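# Flip clear plastic sheet across open card holder

## Task

A clear plastic sheet is bound at the spine of an open card holder and currently rests on the pages of the half that has the strap. Turn it across the spine so it ends up lying flat and fully spread on the opposite half. The card holder must stay open and flat on the table. At no point may any stack of pages, alone or together with the whole holder, be tilted up steeply; doing so is a failure. Shortly after you finish, everything must be still, and nothing may count as done if it only stays put because the robot holds it. Release the sheet and move the grippers away at the end. Knocking or placing rigid objects off the table is also a failure (cloth, paper and film are exempt).

## Robot and tools

Robot: two arms, left_arm and right_arm, each a six-joint arm with a parallel two-finger gripper. All state is reported in one scene frame: origin on the tabletop midway between the arms, +x out over the table, +z up, left_arm on the +y side. The bases sit near (-0.003, +0.238, 0) for left_arm and (-0.024, -0.354, 0) for right_arm, slightly yawed. The names left and right do not match image sides. Mounting plates and the metal frame behind the arms are fixed obstacles.

Gripper frame: fingers point along the gripper's own +z, and they open and close along its y axis. The reported end_effector_position is the point between the pads, roughly 1 cm short of the fingertips. Printed positions may be off, more at long reach, and arms tend to finish a centimetre or more below the commanded spot.

Row format (used by execute_actions and by move's target): one flat list of 14 numbers covering both arms, even if one arm is idle: dx, dy, dz, rx, ry, rz, opening for left_arm, then those seven for right_arm. Every value lies in [-1, 1]. The first six per arm are an offset, not a pose: a displacement from that gripper's measured pose at the start of the action (for the first action of a call, or for move, the pose shown in the latest result of this scene), expressed in the gripper's own axes. Scale: 1.0 equals 0.6 m for dx, dy, dz and 180 degrees for rotation; rx, ry, rz form a single rotation vector. Opening is absolute: +1 fully open (0.094 m), -1 closed. Zeros mean stay where the action began, but arms may sag; to hold an arm, send an offset back to its desired place in the first call of a reply, zeros afterwards, and raise the aim if it still droops.

execute_actions(actions): a list of actions; each action is a table of up to 15 rows, one row per control step (1/30 s). If fewer than 15 rows are given, the last row repeats to fill 15 steps. Every row is measured from the action's start pose, not from the row before. Per step, the commanded pose is clipped to within 70 mm and 16 degrees of the measured pose, so large offsets need several actions. An empty list simply returns the current state and images.

move(target, speed, blocking): drives each gripper in a straight line toward the pose given by target (one 14-number row, offsets from the last reported pose). speed is in m/s, 0.002 to 0.5, default 0.25; rotation is capped at twice that in rad/s. Paths last 0.5 to 10 s and finish together; longer ones are cut off at 10 s. Paths ignore obstacles and the other arm. Opening is sent at the start. Faster motion and aiming further beyond a contact mean harder impacts and pressure. With blocking=false you get a result after 0.5 s while the motion continues; then use wait or stop before sending new rows or moves. The result adds a move: line with the outcome (done, off_target, moving, held, fault), any limits (paced = pose clipped; held = some steps blocked, after which the arm may surge), and each gripper's distance from its target.

wait(seconds): 0 to 10 s, arms keep their last command; returns early if a running move ends. stop(): brakes a running move; braking needs room. zoom_image(camera, region): enlarges region [x0, y0, x1, y1] (pixels, origin top-left, at most 504 by 504) of cam_high, cam_low, cam_left_wrist or cam_right_wrist. read_manual(section): licence text only. finished_scene(scene): ends the scene, irreversibly, and reports success.

Results: a state line per arm with position (m) and quat_wxyz; Hand target lines (where the controller is currently driving); grip_measured on the same scale as the commanded opening; joint positions (last value is the opening in metres) and joint torques (offset, noisy). Action results also list positions at some steps, with HELD marking steps where an arm was held back. pose unreachable means the clearance check altered or blocked that arm's command. MOTOR HOT warns from 75 °C; at 90 °C the arm stops for 10 s; at 100 °C it goes limp and falls. FAULT lines report arm stops.

Gripping: to hold something, command an opening about 0.03 under grip_measured; less than that holds more gently. Very thin items (under about 2 mm, like this film) get weaker grip force.

Joint ranges (rad): waist -2.618 to 3.054, shoulder 0.000 to 3.142, elbow 0.000 to 3.142, wrist pitch -1.571 to 1.571, wrist yaw -1.571 to 1.571, wrist roll -2.094 to 2.094. Elbows stop just before full extension.

Avoid: lifting any page stack or the holder steeply, pushing anything rigid off the table, arms colliding or pressing on each other, slamming down, hard pushes, dropping things. The simulation keeps running while the reply is written, holding the last command. Before finishing, make sure the sheet lies flat on the far half unaided, open the gripper, back away, and let things settle.

Each tool is called after "Call:" as name(argument=value, ...), one argument or row to a line, values as JSON.

## Session

Call:
execute_actions(
  actions=[],
)

Scene clock: 0.00 s.
left_arm: end_effector_position=(+0.3742, +0.2994, +0.4104) grip_measured=+1.000 end_effector_quat_wxyz=(+0.709, -0.054, +0.701, +0.054) | right_arm: end_effector_position=(+0.3559, -0.3170, +0.4101) grip_measured=+1.000 end_effector_quat_wxyz=(+0.710, -0.026, +0.702, +0.037)
Joint positions: left_arm=[ 0.014  1.052  1.052  0.01   0.01  -0.001  0.094] | right_arm=[0.014 1.048 1.047 0.013 0.007 0.015 0.094]
Joint velocities: left_arm=[ 0.007 -0.012  0.007 -0.022 -0.022 -0.037  0.   ] | right_arm=[ 0.022 -0.002 -0.007 -0.037 -0.007 -0.022  0.   ]
Joint torques (N m, as the arm reports them, + toward a larger angle): no reading
Hand target (left_arm): +0.371, +0.299, +0.421; +0.718, -0.054, +0.692, +0.055
Hand target (right_arm): +0.354, -0.317, +0.409; +0.707, -0.026, +0.706, +0.037

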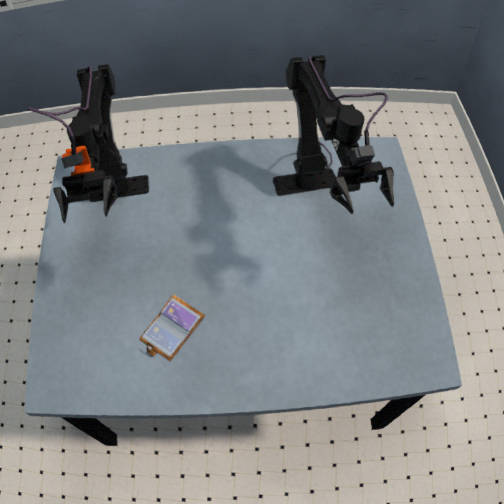

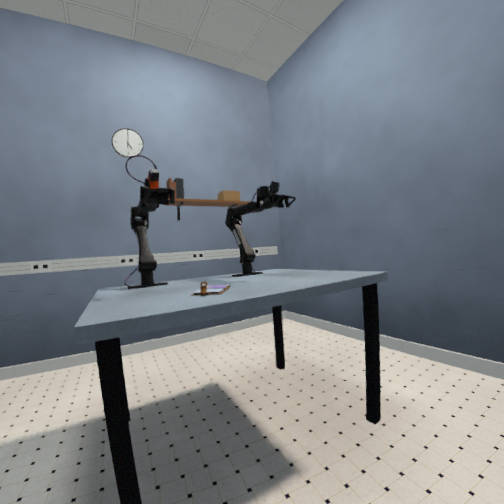

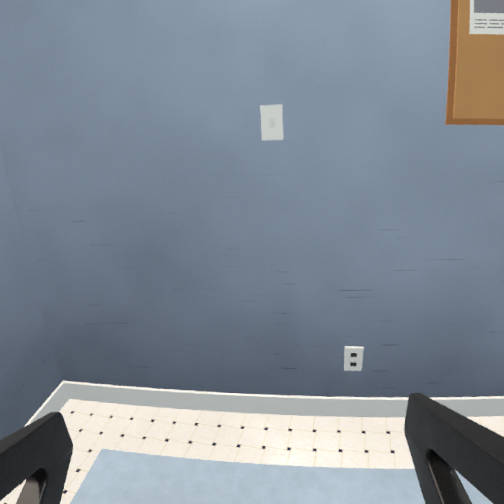

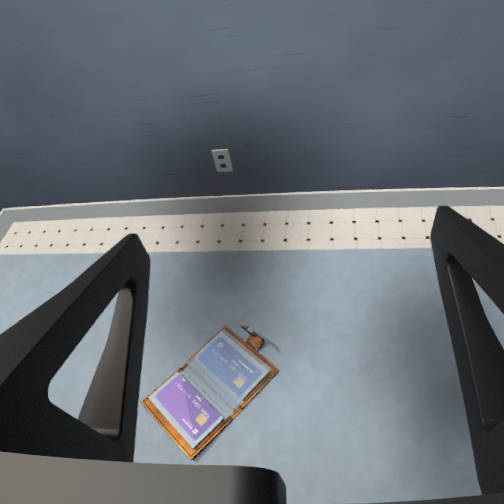

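Call:
move(
  target=[0,0,0,0,0,0,1, 0.25,0.16,0.1,0,0.5,0,1],
)

Call:
zoom_image(
  camera="cam_high",
  region=[60, 220, 280, 400],
)

Scene clock: 17.53 s.
left_arm: end_effector_position=(+0.3742, +0.2994, +0.4104) grip_measured=+1.000 end_effector_quat_wxyz=(+0.709, -0.054, +0.701, +0.054) | right_arm: end_effector_position=(+0.4107, -0.2199, +0.2590) grip_measured=+1.000 end_effector_quat_wxyz=(+0.190, -0.039, +0.980, +0.037)
Joint positions: left_arm=[ 0.014  1.052  1.052  0.01   0.01  -0.001  0.094] | right_arm=[ 0.224  2.097  2.455 -1.541  0.029  0.221  0.094]
Joint velocities: left_arm=[-0.002 -0.017  0.002 -0.037 -0.066  0.007  0.   ] | right_arm=[-0.012 -0.002  0.002  0.081  0.051  0.022  0.   ]
Joint torques (N m, as the arm reports them, + toward a larger angle): left_arm=[ 0.04 -3.3   7.77  1.42  0.02  0.  ] | right_arm=[ 0.53 -8.71  7.3   0.76 -0.06  0.02]
Hand target (left_arm): +0.374, +0.299, +0.410; +0.709, -0.054, +0.701, +0.054
Hand target (right_arm): +0.409, -0.215, +0.258; +0.183, -0.041, +0.981, +0.042
Off the commanded pose (left_arm): 0.000 m, 0 deg.
Off the commanded pose (right_arm): 0.007 m, 22 deg; orientation clipped at the last step of the last action.
joint sent to its limit (right arm) — the command would take joint 4 (wrist pitch) past its lower limit, so that joint was sent only as far as its limit.
move: off_target (right_arm); limits=paced

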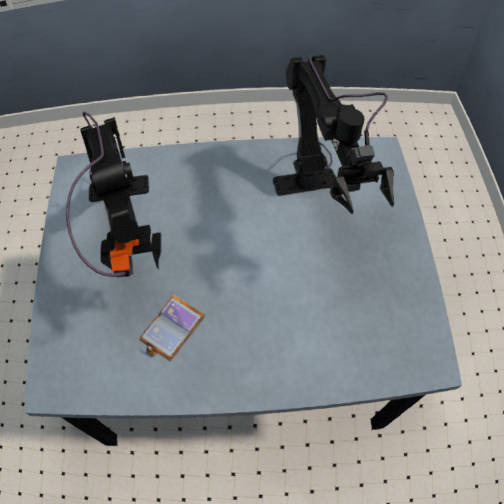

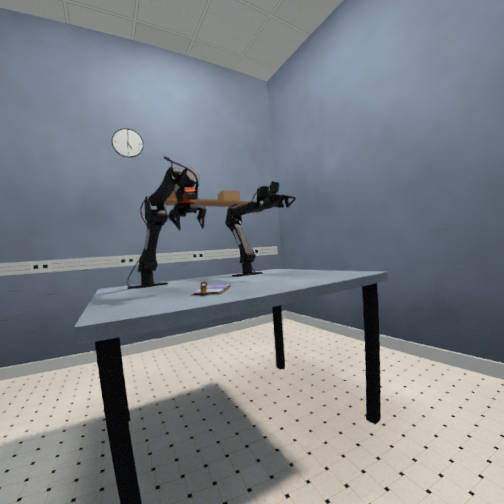

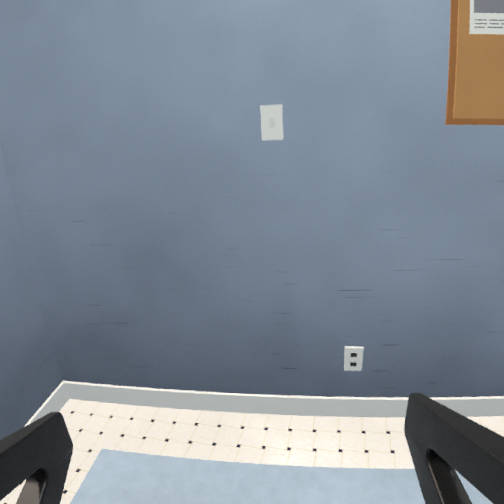

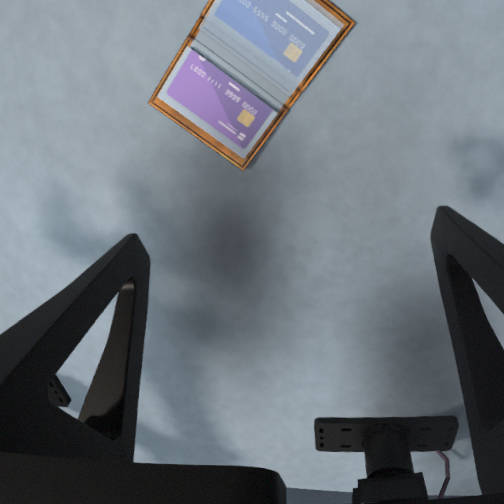

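Region (60, 220, 280, 400) of cam_high's 504x504 image, scaled by 2.291, with more detail than that image has; it fills the top 412 rows of this view, and the rest is white.

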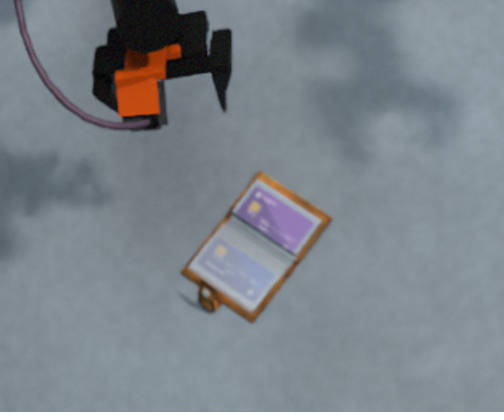

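Call:
move(
  target=[0,0,0,0,0,0,1, -0.1,0,0.25,0,0.06,0,1],
)

Call:
zoom_image(
  camera="cam_low",
  region=[120, 200, 300, 320],
)

Scene clock: 31.33 s.
left_arm: end_effector_position=(+0.3742, +0.2994, +0.4104) grip_measured=+1.000 end_effector_quat_wxyz=(+0.709, -0.054, +0.701, +0.054) | right_arm: end_effector_position=(+0.5152, -0.1989, +0.1357) grip_measured=+1.000 end_effector_quat_wxyz=(+0.176, -0.042, +0.982, +0.047)
Joint positions: left_arm=[ 0.014  1.052  1.052  0.01   0.01  -0.001  0.094] | right_arm=[ 0.191  2.612  2.848 -1.44  -0.01   0.191  0.094]
Joint velocities: left_arm=[ 0.007  0.002  0.027 -0.066 -0.022 -0.007  0.   ] | right_arm=[-0.012 -0.017  0.002 -0.007  0.007 -0.066  0.   ]
Joint torques (N m, as the arm reports them, + toward a larger angle): left_arm=[ 0.01 -3.31  7.79  1.42  0.01  0.  ] | right_arm=[ -0.87 -13.14   7.32   0.9   -0.1   -0.1 ]
Hand target (left_arm): +0.374, +0.299, +0.410; +0.709, -0.054, +0.701, +0.054
Hand target (right_arm): +0.519, -0.202, +0.141; +0.185, -0.041, +0.980, +0.052
Off the commanded pose (left_arm): 0.000 m, 0 deg.
Off the commanded pose (right_arm): 0.010 m, 9 deg.
elbow stopped short (right arm): the move would have taken joint 3 (elbow) straighter than the controller allows; a more bent joint 3 avoids this.
move: off_target (right_arm)

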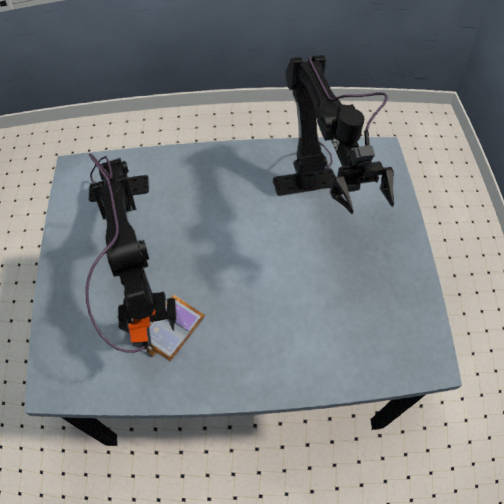

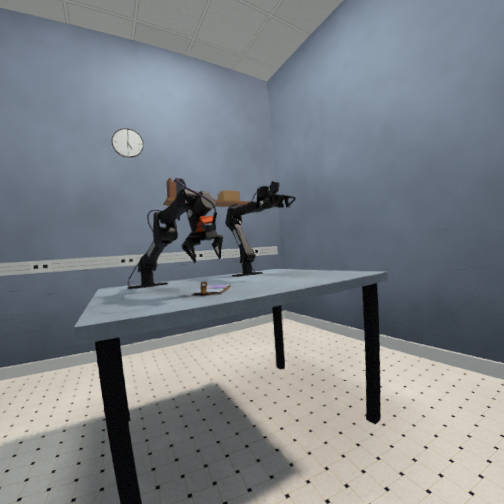

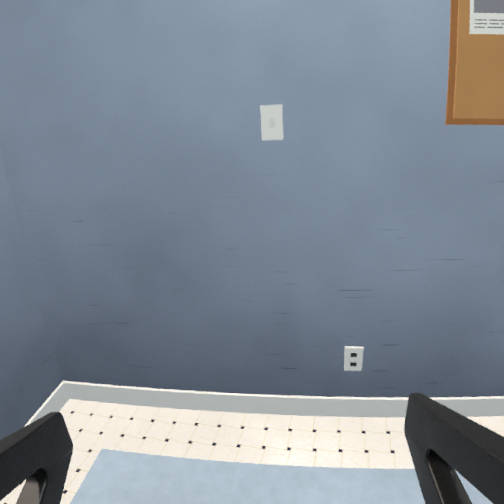

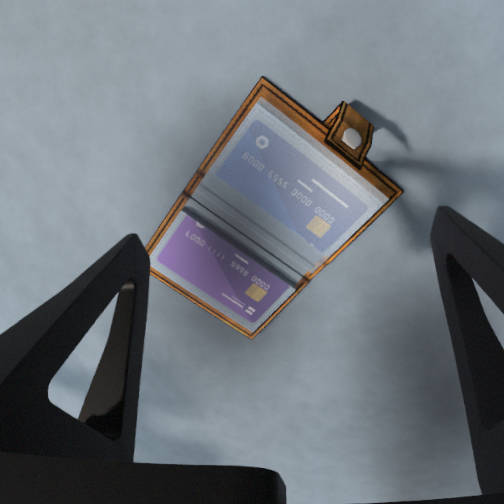

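Region (120, 200, 300, 320) of cam_low's 504x504 image, scaled by 2.800, with more detail than that image has.

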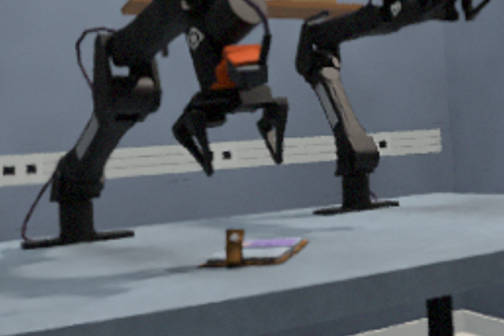

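Call:
move(
  target=[0,0,0,0,0,0,1, -0.028,-0.035,0.143,0,-0.11,0,-1],
  speed=0.15,
)

Call:
zoom_image(
  camera="cam_low",
  region=[140, 220, 290, 320],
)

Call:
zoom_image(
  camera="cam_high",
  region=[80, 260, 240, 400],
)

Scene clock: 72.17 s.
left_arm: end_effector_position=(+0.3742, +0.2994, +0.4104) grip_measured=+1.000 end_effector_quat_wxyz=(+0.709, -0.054, +0.701, +0.054) | right_arm: end_effector_position=(+0.5607, -0.2008, +0.0547) grip_measured=-0.997 end_effector_quat_wxyz=(+0.338, -0.036, +0.938, +0.063)
Joint positions: left_arm=[ 0.014  1.052  1.052  0.01   0.01  -0.001  0.094] | right_arm=[ 0.178  2.325  1.818 -0.362  0.025  0.176  0.   ]
Joint velocities: left_arm=[ 0.007  0.007  0.002 -0.007 -0.066 -0.11   0.   ] | right_arm=[-0.012 -0.027 -0.002 -0.007  0.066 -0.081  0.001]
Joint torques (N m, as the arm reports them, + toward a larger angle): left_arm=[ 0.   -3.32  7.8   1.42  0.02 -0.01] | right_arm=[ -0.9  -13.69   6.14   1.39   0.1   -0.1 ]
Hand target (left_arm): +0.374, +0.299, +0.410; +0.709, -0.054, +0.701, +0.054
Hand target (right_arm): +0.561, -0.209, +0.060; +0.342, -0.032, +0.937, +0.056
Off the commanded pose (left_arm): 0.000 m, 0 deg.
Off the commanded pose (right_arm): 0.010 m, 1 deg.
move: done

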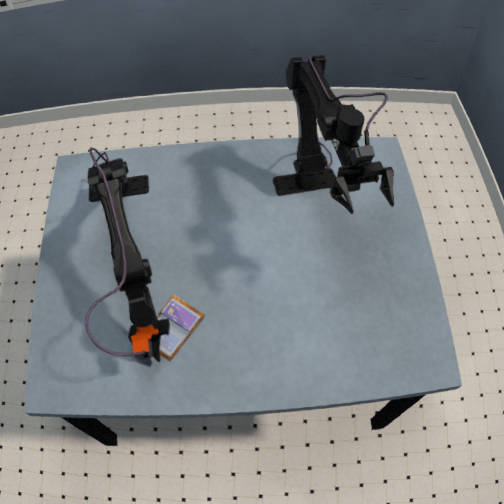

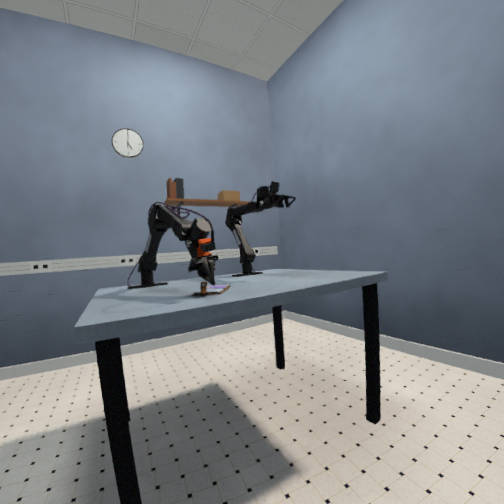

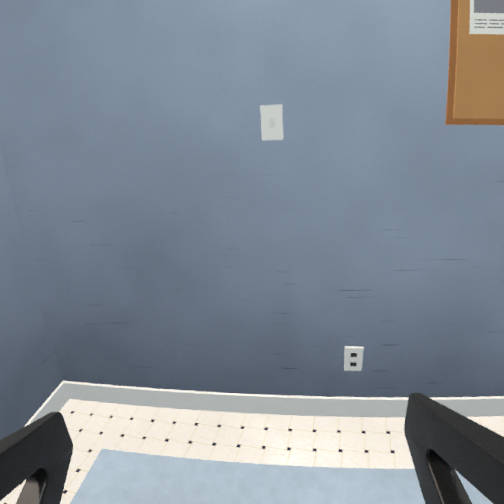

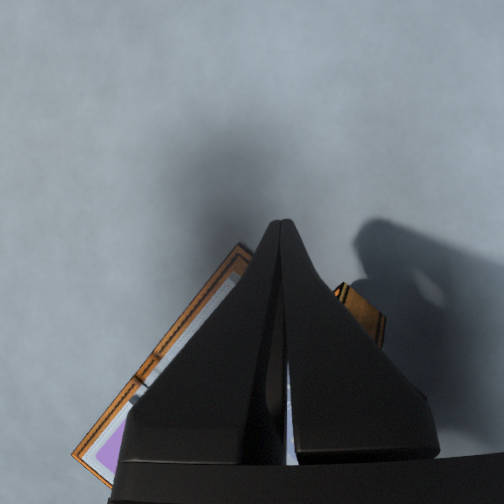

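Region (140, 220, 290, 320) of cam_low's 504x504 image, scaled by 3.360, with more detail than that image has.

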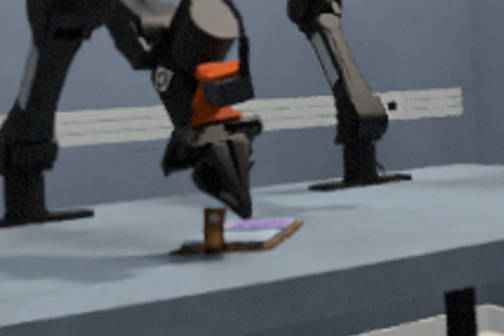

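Region (80, 260, 240, 400) of cam_high's 504x504 image, scaled by 3.150, with more detail than that image has; it fills the top 441 rows of this view, and the rest is white.

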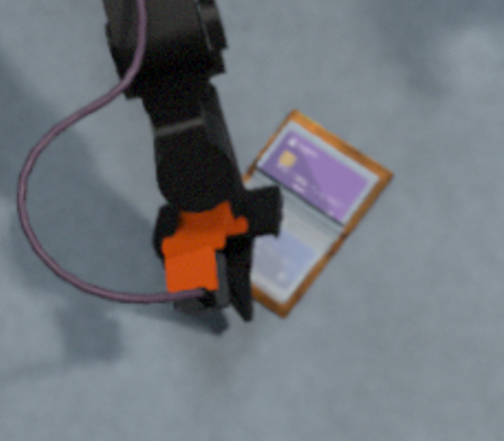

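Call:
move(
  target=[0,0,0,0,0,0,1, 0.058,0,0.017,0,0,0,-1],
  speed=0.08,
)

Call:
zoom_image(
  camera="cam_low",
  region=[160, 240, 270, 310],
)

Call:
zoom_image(
  camera="cam_high",
  region=[80, 260, 240, 400],
)

Scene clock: 82.37 s.
left_arm: end_effector_position=(+0.3742, +0.2994, +0.4104) grip_measured=+1.000 end_effector_quat_wxyz=(+0.709, -0.054, +0.701, +0.054) | right_arm: end_effector_position=(+0.5453, -0.2035, +0.0244) grip_measured=-0.997 end_effector_quat_wxyz=(+0.341, -0.035, +0.937, +0.065)
Joint positions: left_arm=[ 0.014  1.052  1.052  0.01   0.01  -0.001  0.094] | right_arm=[ 0.18   2.303  1.647 -0.207  0.025  0.179  0.   ]
Joint velocities: left_arm=[-0.002  0.012  0.002 -0.007  0.037  0.022  0.   ] | right_arm=[-0.032 -0.002  0.012 -0.007  0.007 -0.037  0.   ]
Joint torques (N m, as the arm reports them, + toward a larger angle): left_arm=[-0.01 -3.3   7.75  1.42  0.02  0.  ] | right_arm=[  0.64 -13.1    5.38   1.37   0.06   0.03]
Hand target (left_arm): +0.374, +0.299, +0.410; +0.709, -0.054, +0.701, +0.054
Hand target (right_arm): +0.540, -0.201, +0.025; +0.338, -0.036, +0.938, +0.063
Off the commanded pose (left_arm): 0.000 m, 0 deg.
Off the commanded pose (right_arm): 0.006 m, 0 deg.
move: done

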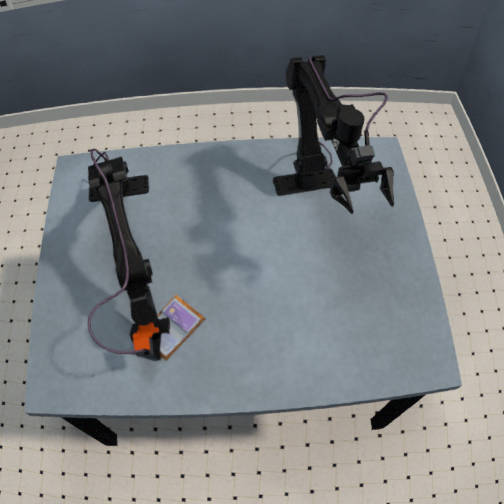

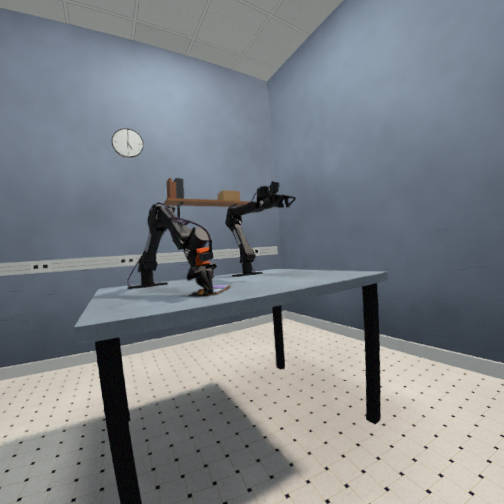

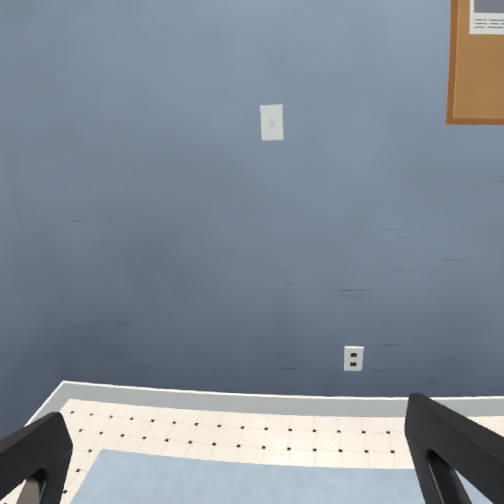

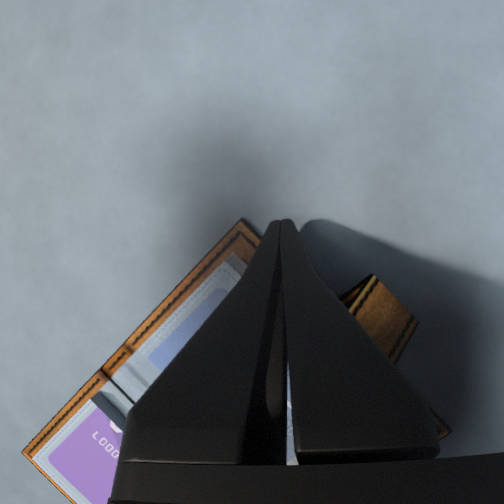

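Region (160, 240, 270, 310) of cam_low's 504x504 image, scaled by 4.582, with more detail than that image has; it fills the top 321 rows of this view, and the rest is white.

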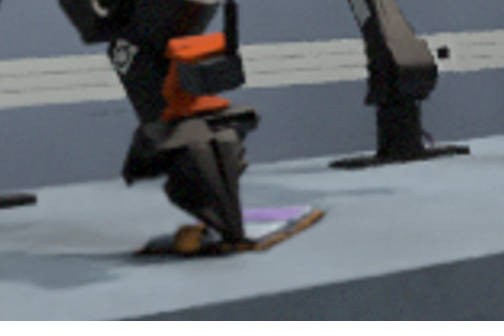

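Region (80, 260, 240, 400) of cam_high's 504x504 image, scaled by 3.150, with more detail than that image has; it fills the top 441 rows of this view, and the rest is white.

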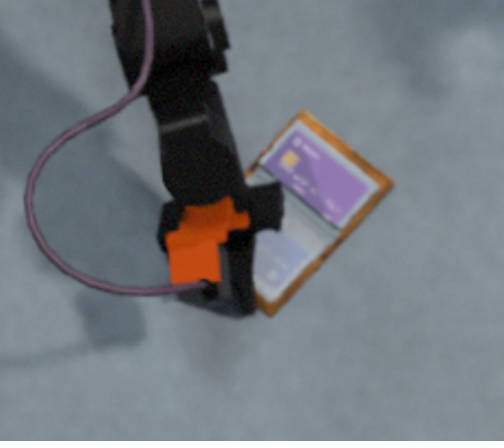

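Call:
move(
  target=[0,0,0,0,0,0,1, -0.012,0,-0.12,0,0.15,0,0],
  speed=0.15,
)

Call:
move(
  target=[0,0,0,0,0,0,1, 0,0,0,0,0,-0.22,0],
)

Call:
zoom_image(
  camera="cam_high",
  region=[80, 260, 240, 400],
)

Scene clock: 96.27 s.
left_arm: end_effector_position=(+0.3742, +0.2994, +0.4104) grip_measured=+1.000 end_effector_quat_wxyz=(+0.709, -0.054, +0.701, +0.054) | right_arm: end_effector_position=(+0.5071, -0.2089, +0.0895) grip_measured=-0.002 end_effector_quat_wxyz=(+0.124, -0.051, +0.990, +0.050)
Joint positions: left_arm=[ 0.014  1.052  1.052  0.01   0.01  -0.001  0.094] | right_arm=[ 0.165  2.579  2.619 -1.346 -0.049  0.151  0.047]
Joint velocities: left_arm=[ 0.002  0.017 -0.002 -0.022  0.007  0.037  0.   ] | right_arm=[-0.007 -0.002  0.002 -0.007 -0.037 -0.051 -0.001]
Joint torques (N m, as the arm reports them, + toward a larger angle): left_arm=[ 0.   -3.28  7.78  1.42  0.03 -0.01] | right_arm=[ -1.   -11.89   7.72   0.54  -0.12  -0.1 ]
Hand target (left_arm): +0.374, +0.299, +0.410; +0.709, -0.054, +0.701, +0.054
Hand target (right_arm): +0.507, -0.214, +0.083; +0.114, -0.049, +0.991, +0.051
Off the commanded pose (left_arm): 0.000 m, 0 deg.
Off the commanded pose (right_arm): 0.008 m, 1 deg.
move: done

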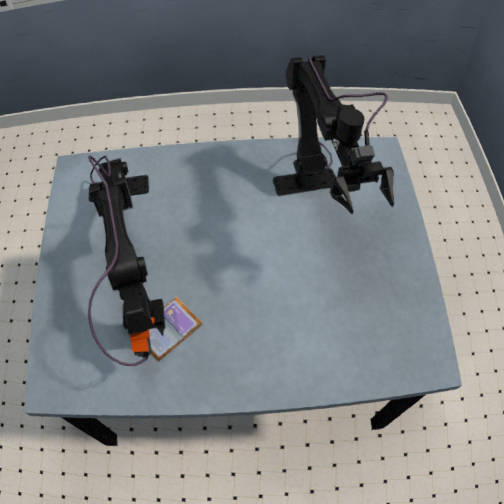

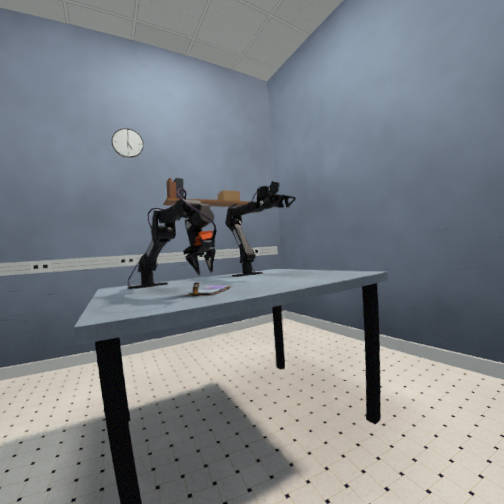

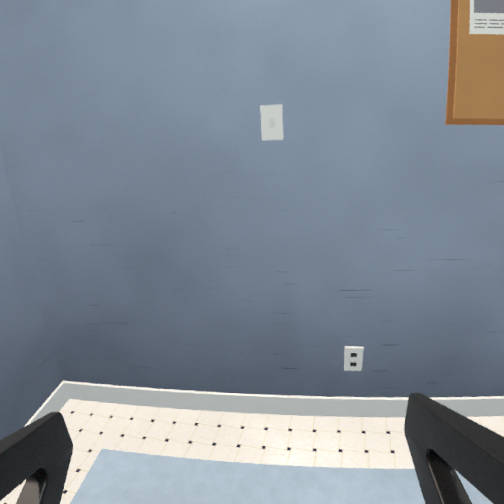

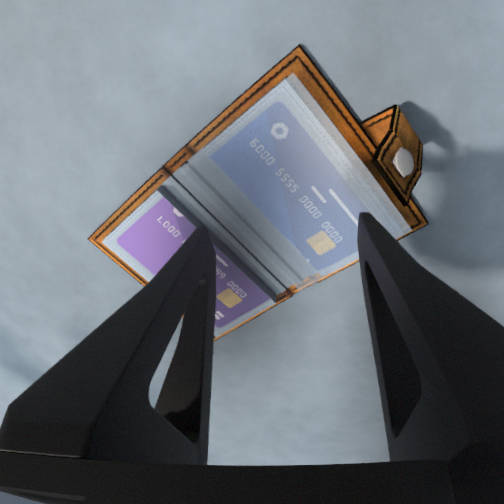

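Scene clock: 98.20 s.
left_arm: end_effector_position=(+0.3742, +0.2994, +0.4104) grip_measured=+1.000 end_effector_quat_wxyz=(+0.709, -0.054, +0.701, +0.054) | right_arm: end_effector_position=(+0.5070, -0.2089, +0.0895) grip_measured=-0.002 end_effector_quat_wxyz=(+0.134, -0.380, +0.915, +0.005)
Joint positions: left_arm=[ 0.014  1.052  1.052  0.01   0.01  -0.001  0.094] | right_arm=[ 0.165  2.579  2.619 -1.347 -0.049 -0.531  0.047]
Joint velocities: left_arm=[ 0.012 -0.007  0.017  0.022 -0.007  0.022  0.   ] | right_arm=[-0.002 -0.012  0.012 -0.037  0.007 -0.007  0.001]
Joint torques (N m, as the arm reports them, + toward a larger angle): left_arm=[-0.02 -3.29  7.8   1.42  0.02 -0.01] | right_arm=[ -0.1  -13.33   6.22   0.68  -0.04  -0.1 ]
Hand target (left_arm): +0.374, +0.299, +0.410; +0.709, -0.054, +0.701, +0.054
Hand target (right_arm): +0.507, -0.209, +0.089; +0.134, -0.384, +0.914, +0.005
Off the commanded pose (left_arm): 0.000 m, 0 deg.
Off the commanded pose (right_arm): 0.000 m, 0 deg.
move: done

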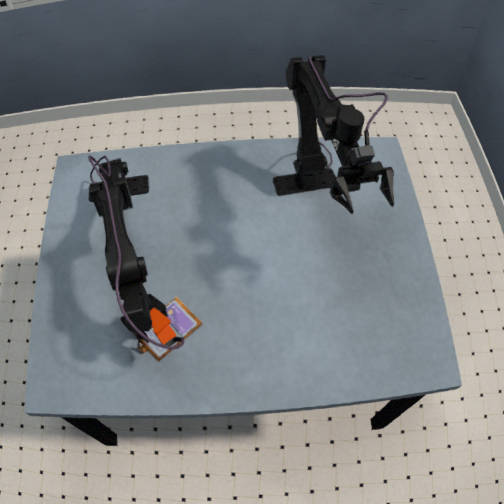

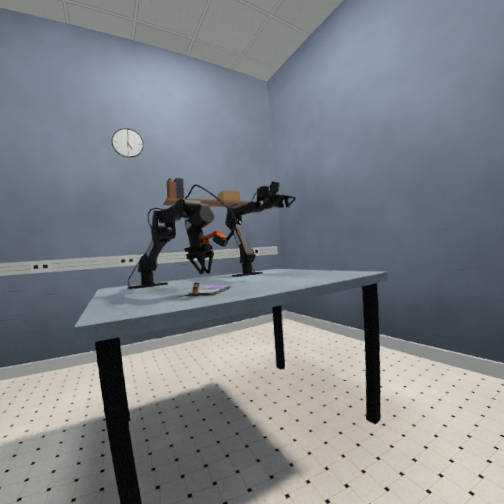

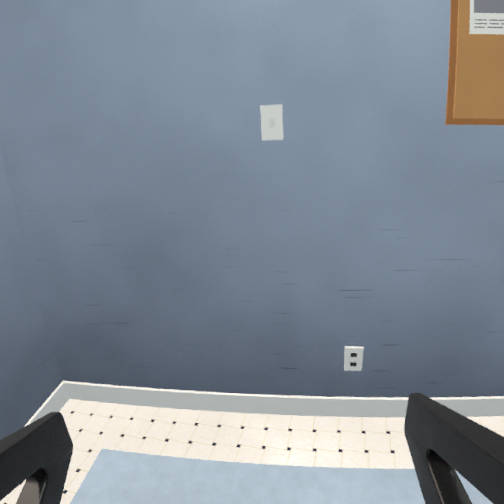

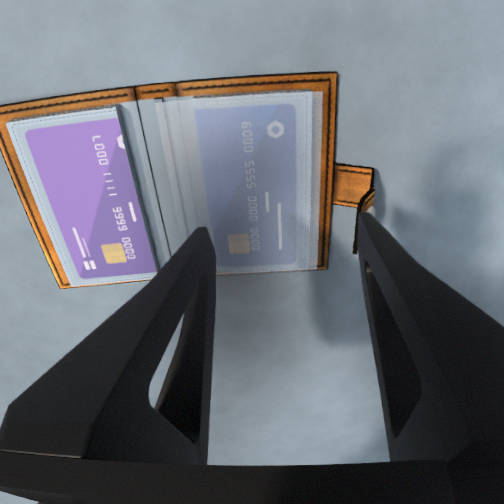

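Region (80, 260, 240, 400) of cam_high's 504x504 image, scaled by 3.150, with more detail than that image has; it fills the top 441 rows of this view, and the rest is white.

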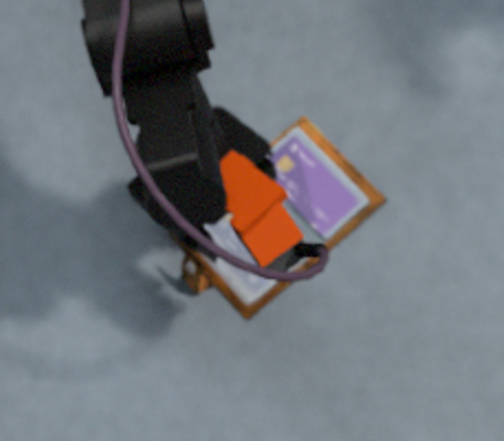

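Call:
move(
  target=[0,0,0,0,0,0,1, 0,0.02,0.065,0,0,0,-0.2],
  speed=0.08,
)

Call:
zoom_image(
  camera="cam_low",
  region=[160, 240, 270, 310],
)

Scene clock: 110.53 s.
left_arm: end_effector_position=(+0.3742, +0.2994, +0.4104) grip_measured=+1.000 end_effector_quat_wxyz=(+0.709, -0.054, +0.701, +0.054) | right_arm: end_effector_position=(+0.5092, -0.1990, +0.0468) grip_measured=-0.198 end_effector_quat_wxyz=(+0.131, -0.379, +0.916, +0.008)
Joint positions: left_arm=[ 0.014  1.052  1.052  0.01   0.01  -0.001  0.094] | right_arm=[ 0.181  2.559  2.409 -1.162 -0.049 -0.514  0.038]
Joint velocities: left_arm=[ 0.007 -0.007 -0.022 -0.022 -0.081 -0.022  0.   ] | right_arm=[ 0.007 -0.007 -0.002 -0.007 -0.007 -0.007  0.   ]
Joint torques (N m, as the arm reports them, + toward a larger angle): left_arm=[ 0.   -3.28  7.8   1.43  0.02  0.  ] | right_arm=[  0.56 -14.35   5.46   0.7    0.02   0.04]
Hand target (left_arm): +0.374, +0.299, +0.410; +0.709, -0.054, +0.701, +0.054
Hand target (right_arm): +0.507, -0.196, +0.051; +0.134, -0.380, +0.915, +0.006
Off the commanded pose (left_arm): 0.000 m, 0 deg.
Off the commanded pose (right_arm): 0.005 m, 0 deg.
move: done

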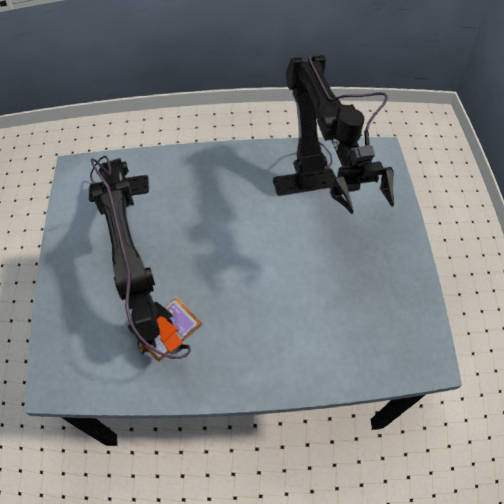

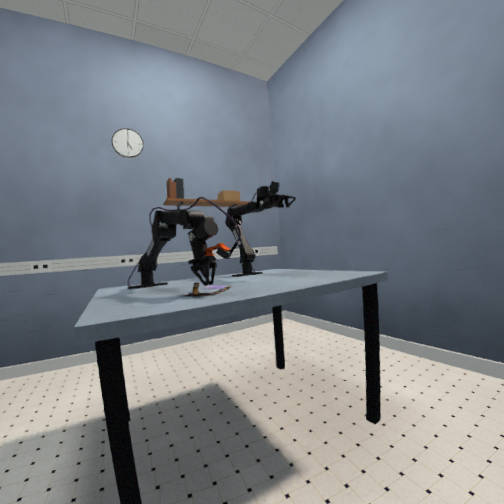

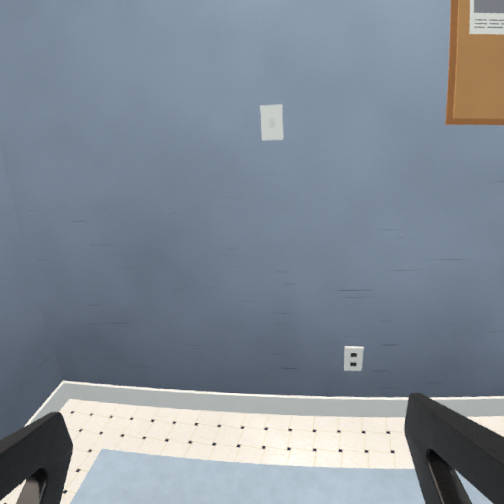

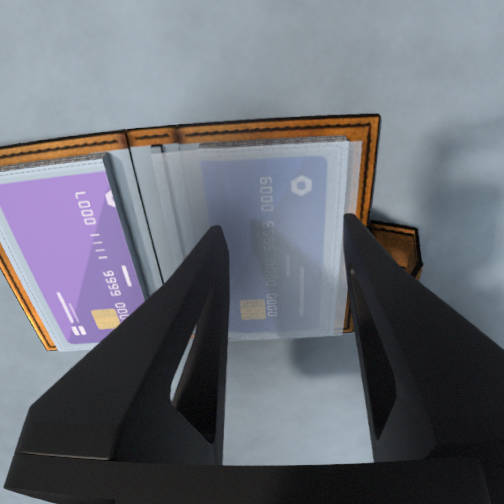

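Region (160, 240, 270, 310) of cam_low's 504x504 image, scaled by 4.582, with more detail than that image has; it fills the top 321 rows of this view, and the rest is white.

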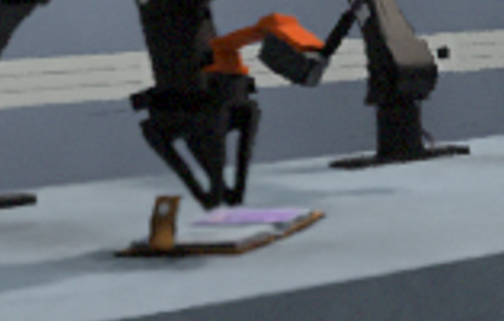

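Call:
move(
  target=[0,0,0,0,0,0,1, 0,0,0.03,-0.04,0,0,-0.2],
  speed=0.04,
)

Call:
zoom_image(
  camera="cam_low",
  region=[160, 240, 270, 310],
)

Scene clock: 122.63 s.
left_arm: end_effector_position=(+0.3742, +0.2994, +0.4104) grip_measured=+1.000 end_effector_quat_wxyz=(+0.709, -0.054, +0.701, +0.054) | right_arm: end_effector_position=(+0.5156, -0.1930, +0.0353) grip_measured=-0.198 end_effector_quat_wxyz=(+0.119, -0.388, +0.912, +0.056)
Joint positions: left_arm=[ 0.014  1.052  1.052  0.01   0.01  -0.001  0.094] | right_arm=[ 0.157  2.73   2.697 -1.318 -0.148 -0.547  0.038]
Joint velocities: left_arm=[-0.027 -0.007 -0.007 -0.066 -0.007 -0.051  0.   ] | right_arm=[ 0.002  0.037  0.09  -0.051  0.007  0.007  0.001]
Joint torques (N m, as the arm reports them, + toward a larger angle): left_arm=[ 0.02 -3.3   7.79  1.43  0.02  0.  ] | right_arm=[ -0.92 -12.62   7.75   0.46  -0.22  -0.09]
Hand target (left_arm): +0.374, +0.299, +0.410; +0.709, -0.054, +0.701, +0.054
Hand target (right_arm): +0.513, -0.197, +0.029; +0.109, -0.386, +0.914, +0.064
Off the commanded pose (left_arm): 0.000 m, 0 deg.
Off the commanded pose (right_arm): 0.007 m, 2 deg.
move: done

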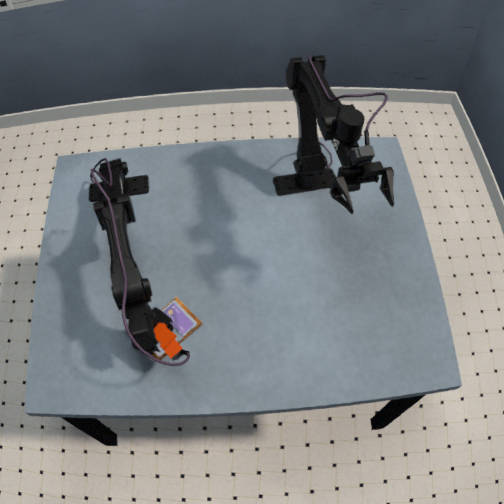

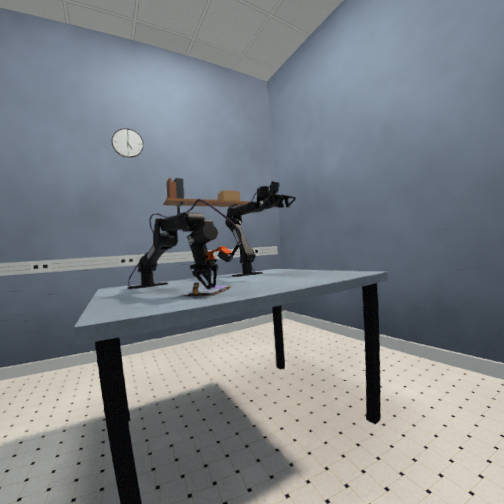

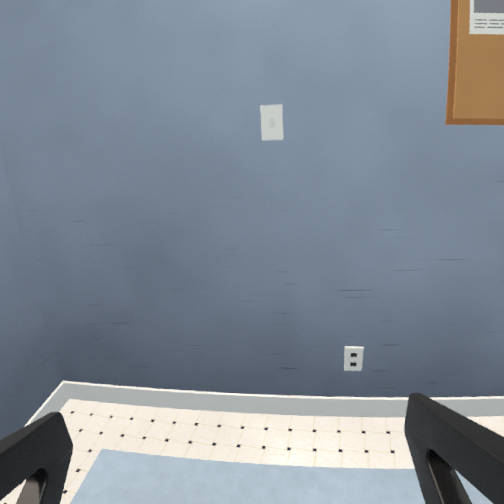

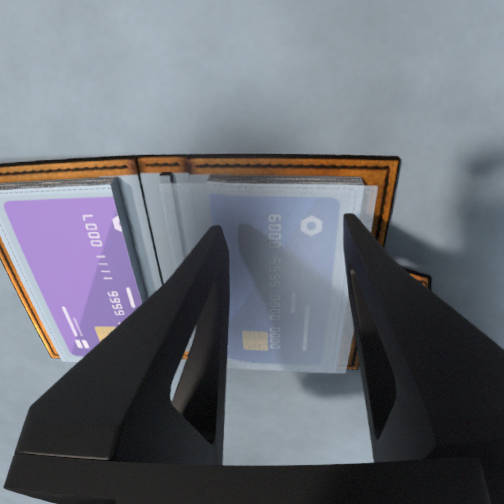

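Region (160, 240, 270, 310) of cam_low's 504x504 image, scaled by 4.582, with more detail than that image has; it fills the top 321 rows of this view, and the rest is white.

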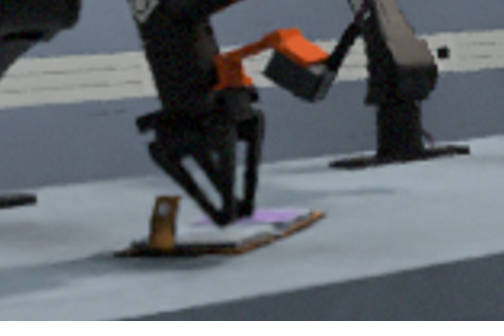

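Call:
move(
  target=[0,0,0,0,0,0,1, 0.035,0,0.025,0,0,0,-0.2],
  speed=0.04,
)

Call:
zoom_image(
  camera="cam_low",
  region=[160, 240, 270, 310],
)

Scene clock: 130.10 s.
left_arm: end_effector_position=(+0.3742, +0.2994, +0.4104) grip_measured=+1.000 end_effector_quat_wxyz=(+0.709, -0.054, +0.701, +0.054) | right_arm: end_effector_position=(+0.5045, -0.1957, +0.0262) grip_measured=-0.198 end_effector_quat_wxyz=(+0.126, -0.393, +0.909, +0.056)
Joint positions: left_arm=[ 0.014  1.052  1.052  0.01   0.01  -0.001  0.094] | right_arm=[ 0.156  2.569  2.347 -1.115 -0.152 -0.558  0.038]
Joint velocities: left_arm=[ 0.012  0.007  0.002  0.007 -0.037 -0.022  0.   ] | right_arm=[-0.012 -0.012 -0.032  0.022  0.022 -0.037  0.   ]
Joint torques (N m, as the arm reports them, + toward a larger angle): left_arm=[-0.01 -3.31  7.77  1.43  0.02  0.  ] | right_arm=[ -1.26 -13.09   4.49   0.73  -0.12  -0.1 ]
Hand target (left_arm): +0.374, +0.299, +0.410; +0.709, -0.054, +0.701, +0.054
Hand target (right_arm): +0.504, -0.205, +0.015; +0.119, -0.388, +0.912, +0.056
Off the commanded pose (left_arm): 0.000 m, 0 deg.
Off the commanded pose (right_arm): 0.014 m, 1 deg.
move: off_target (right_arm)

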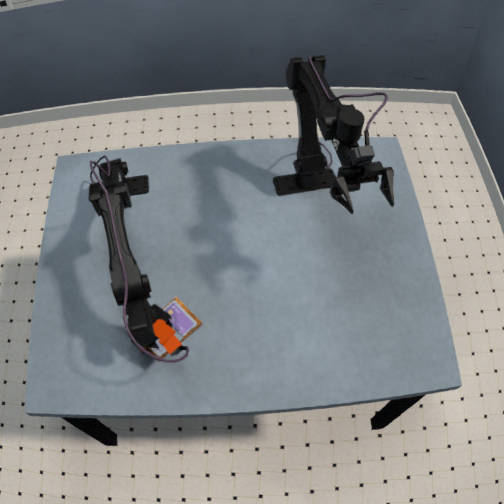

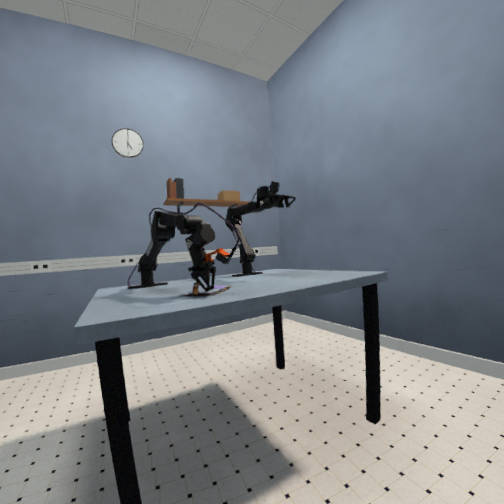

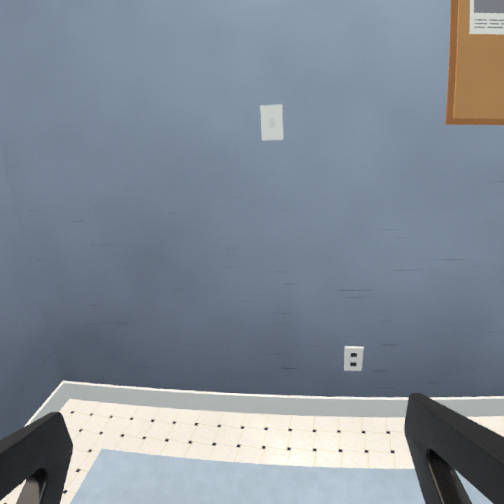

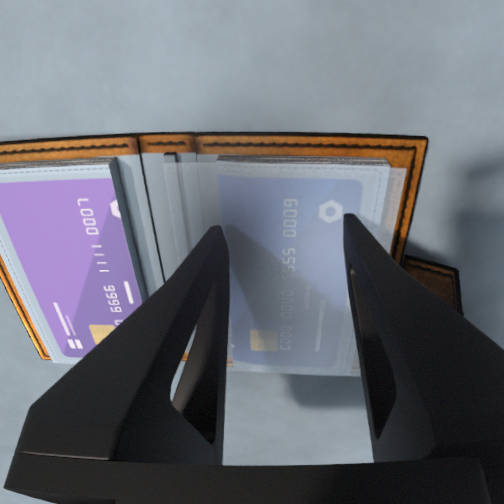

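Region (160, 240, 270, 310) of cam_low's 504x504 image, scaled by 4.582, with more detail than that image has; it fills the top 321 rows of this view, and the rest is white.

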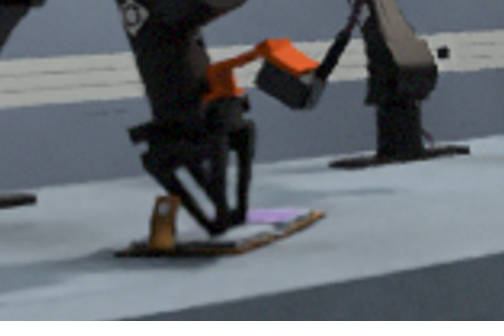

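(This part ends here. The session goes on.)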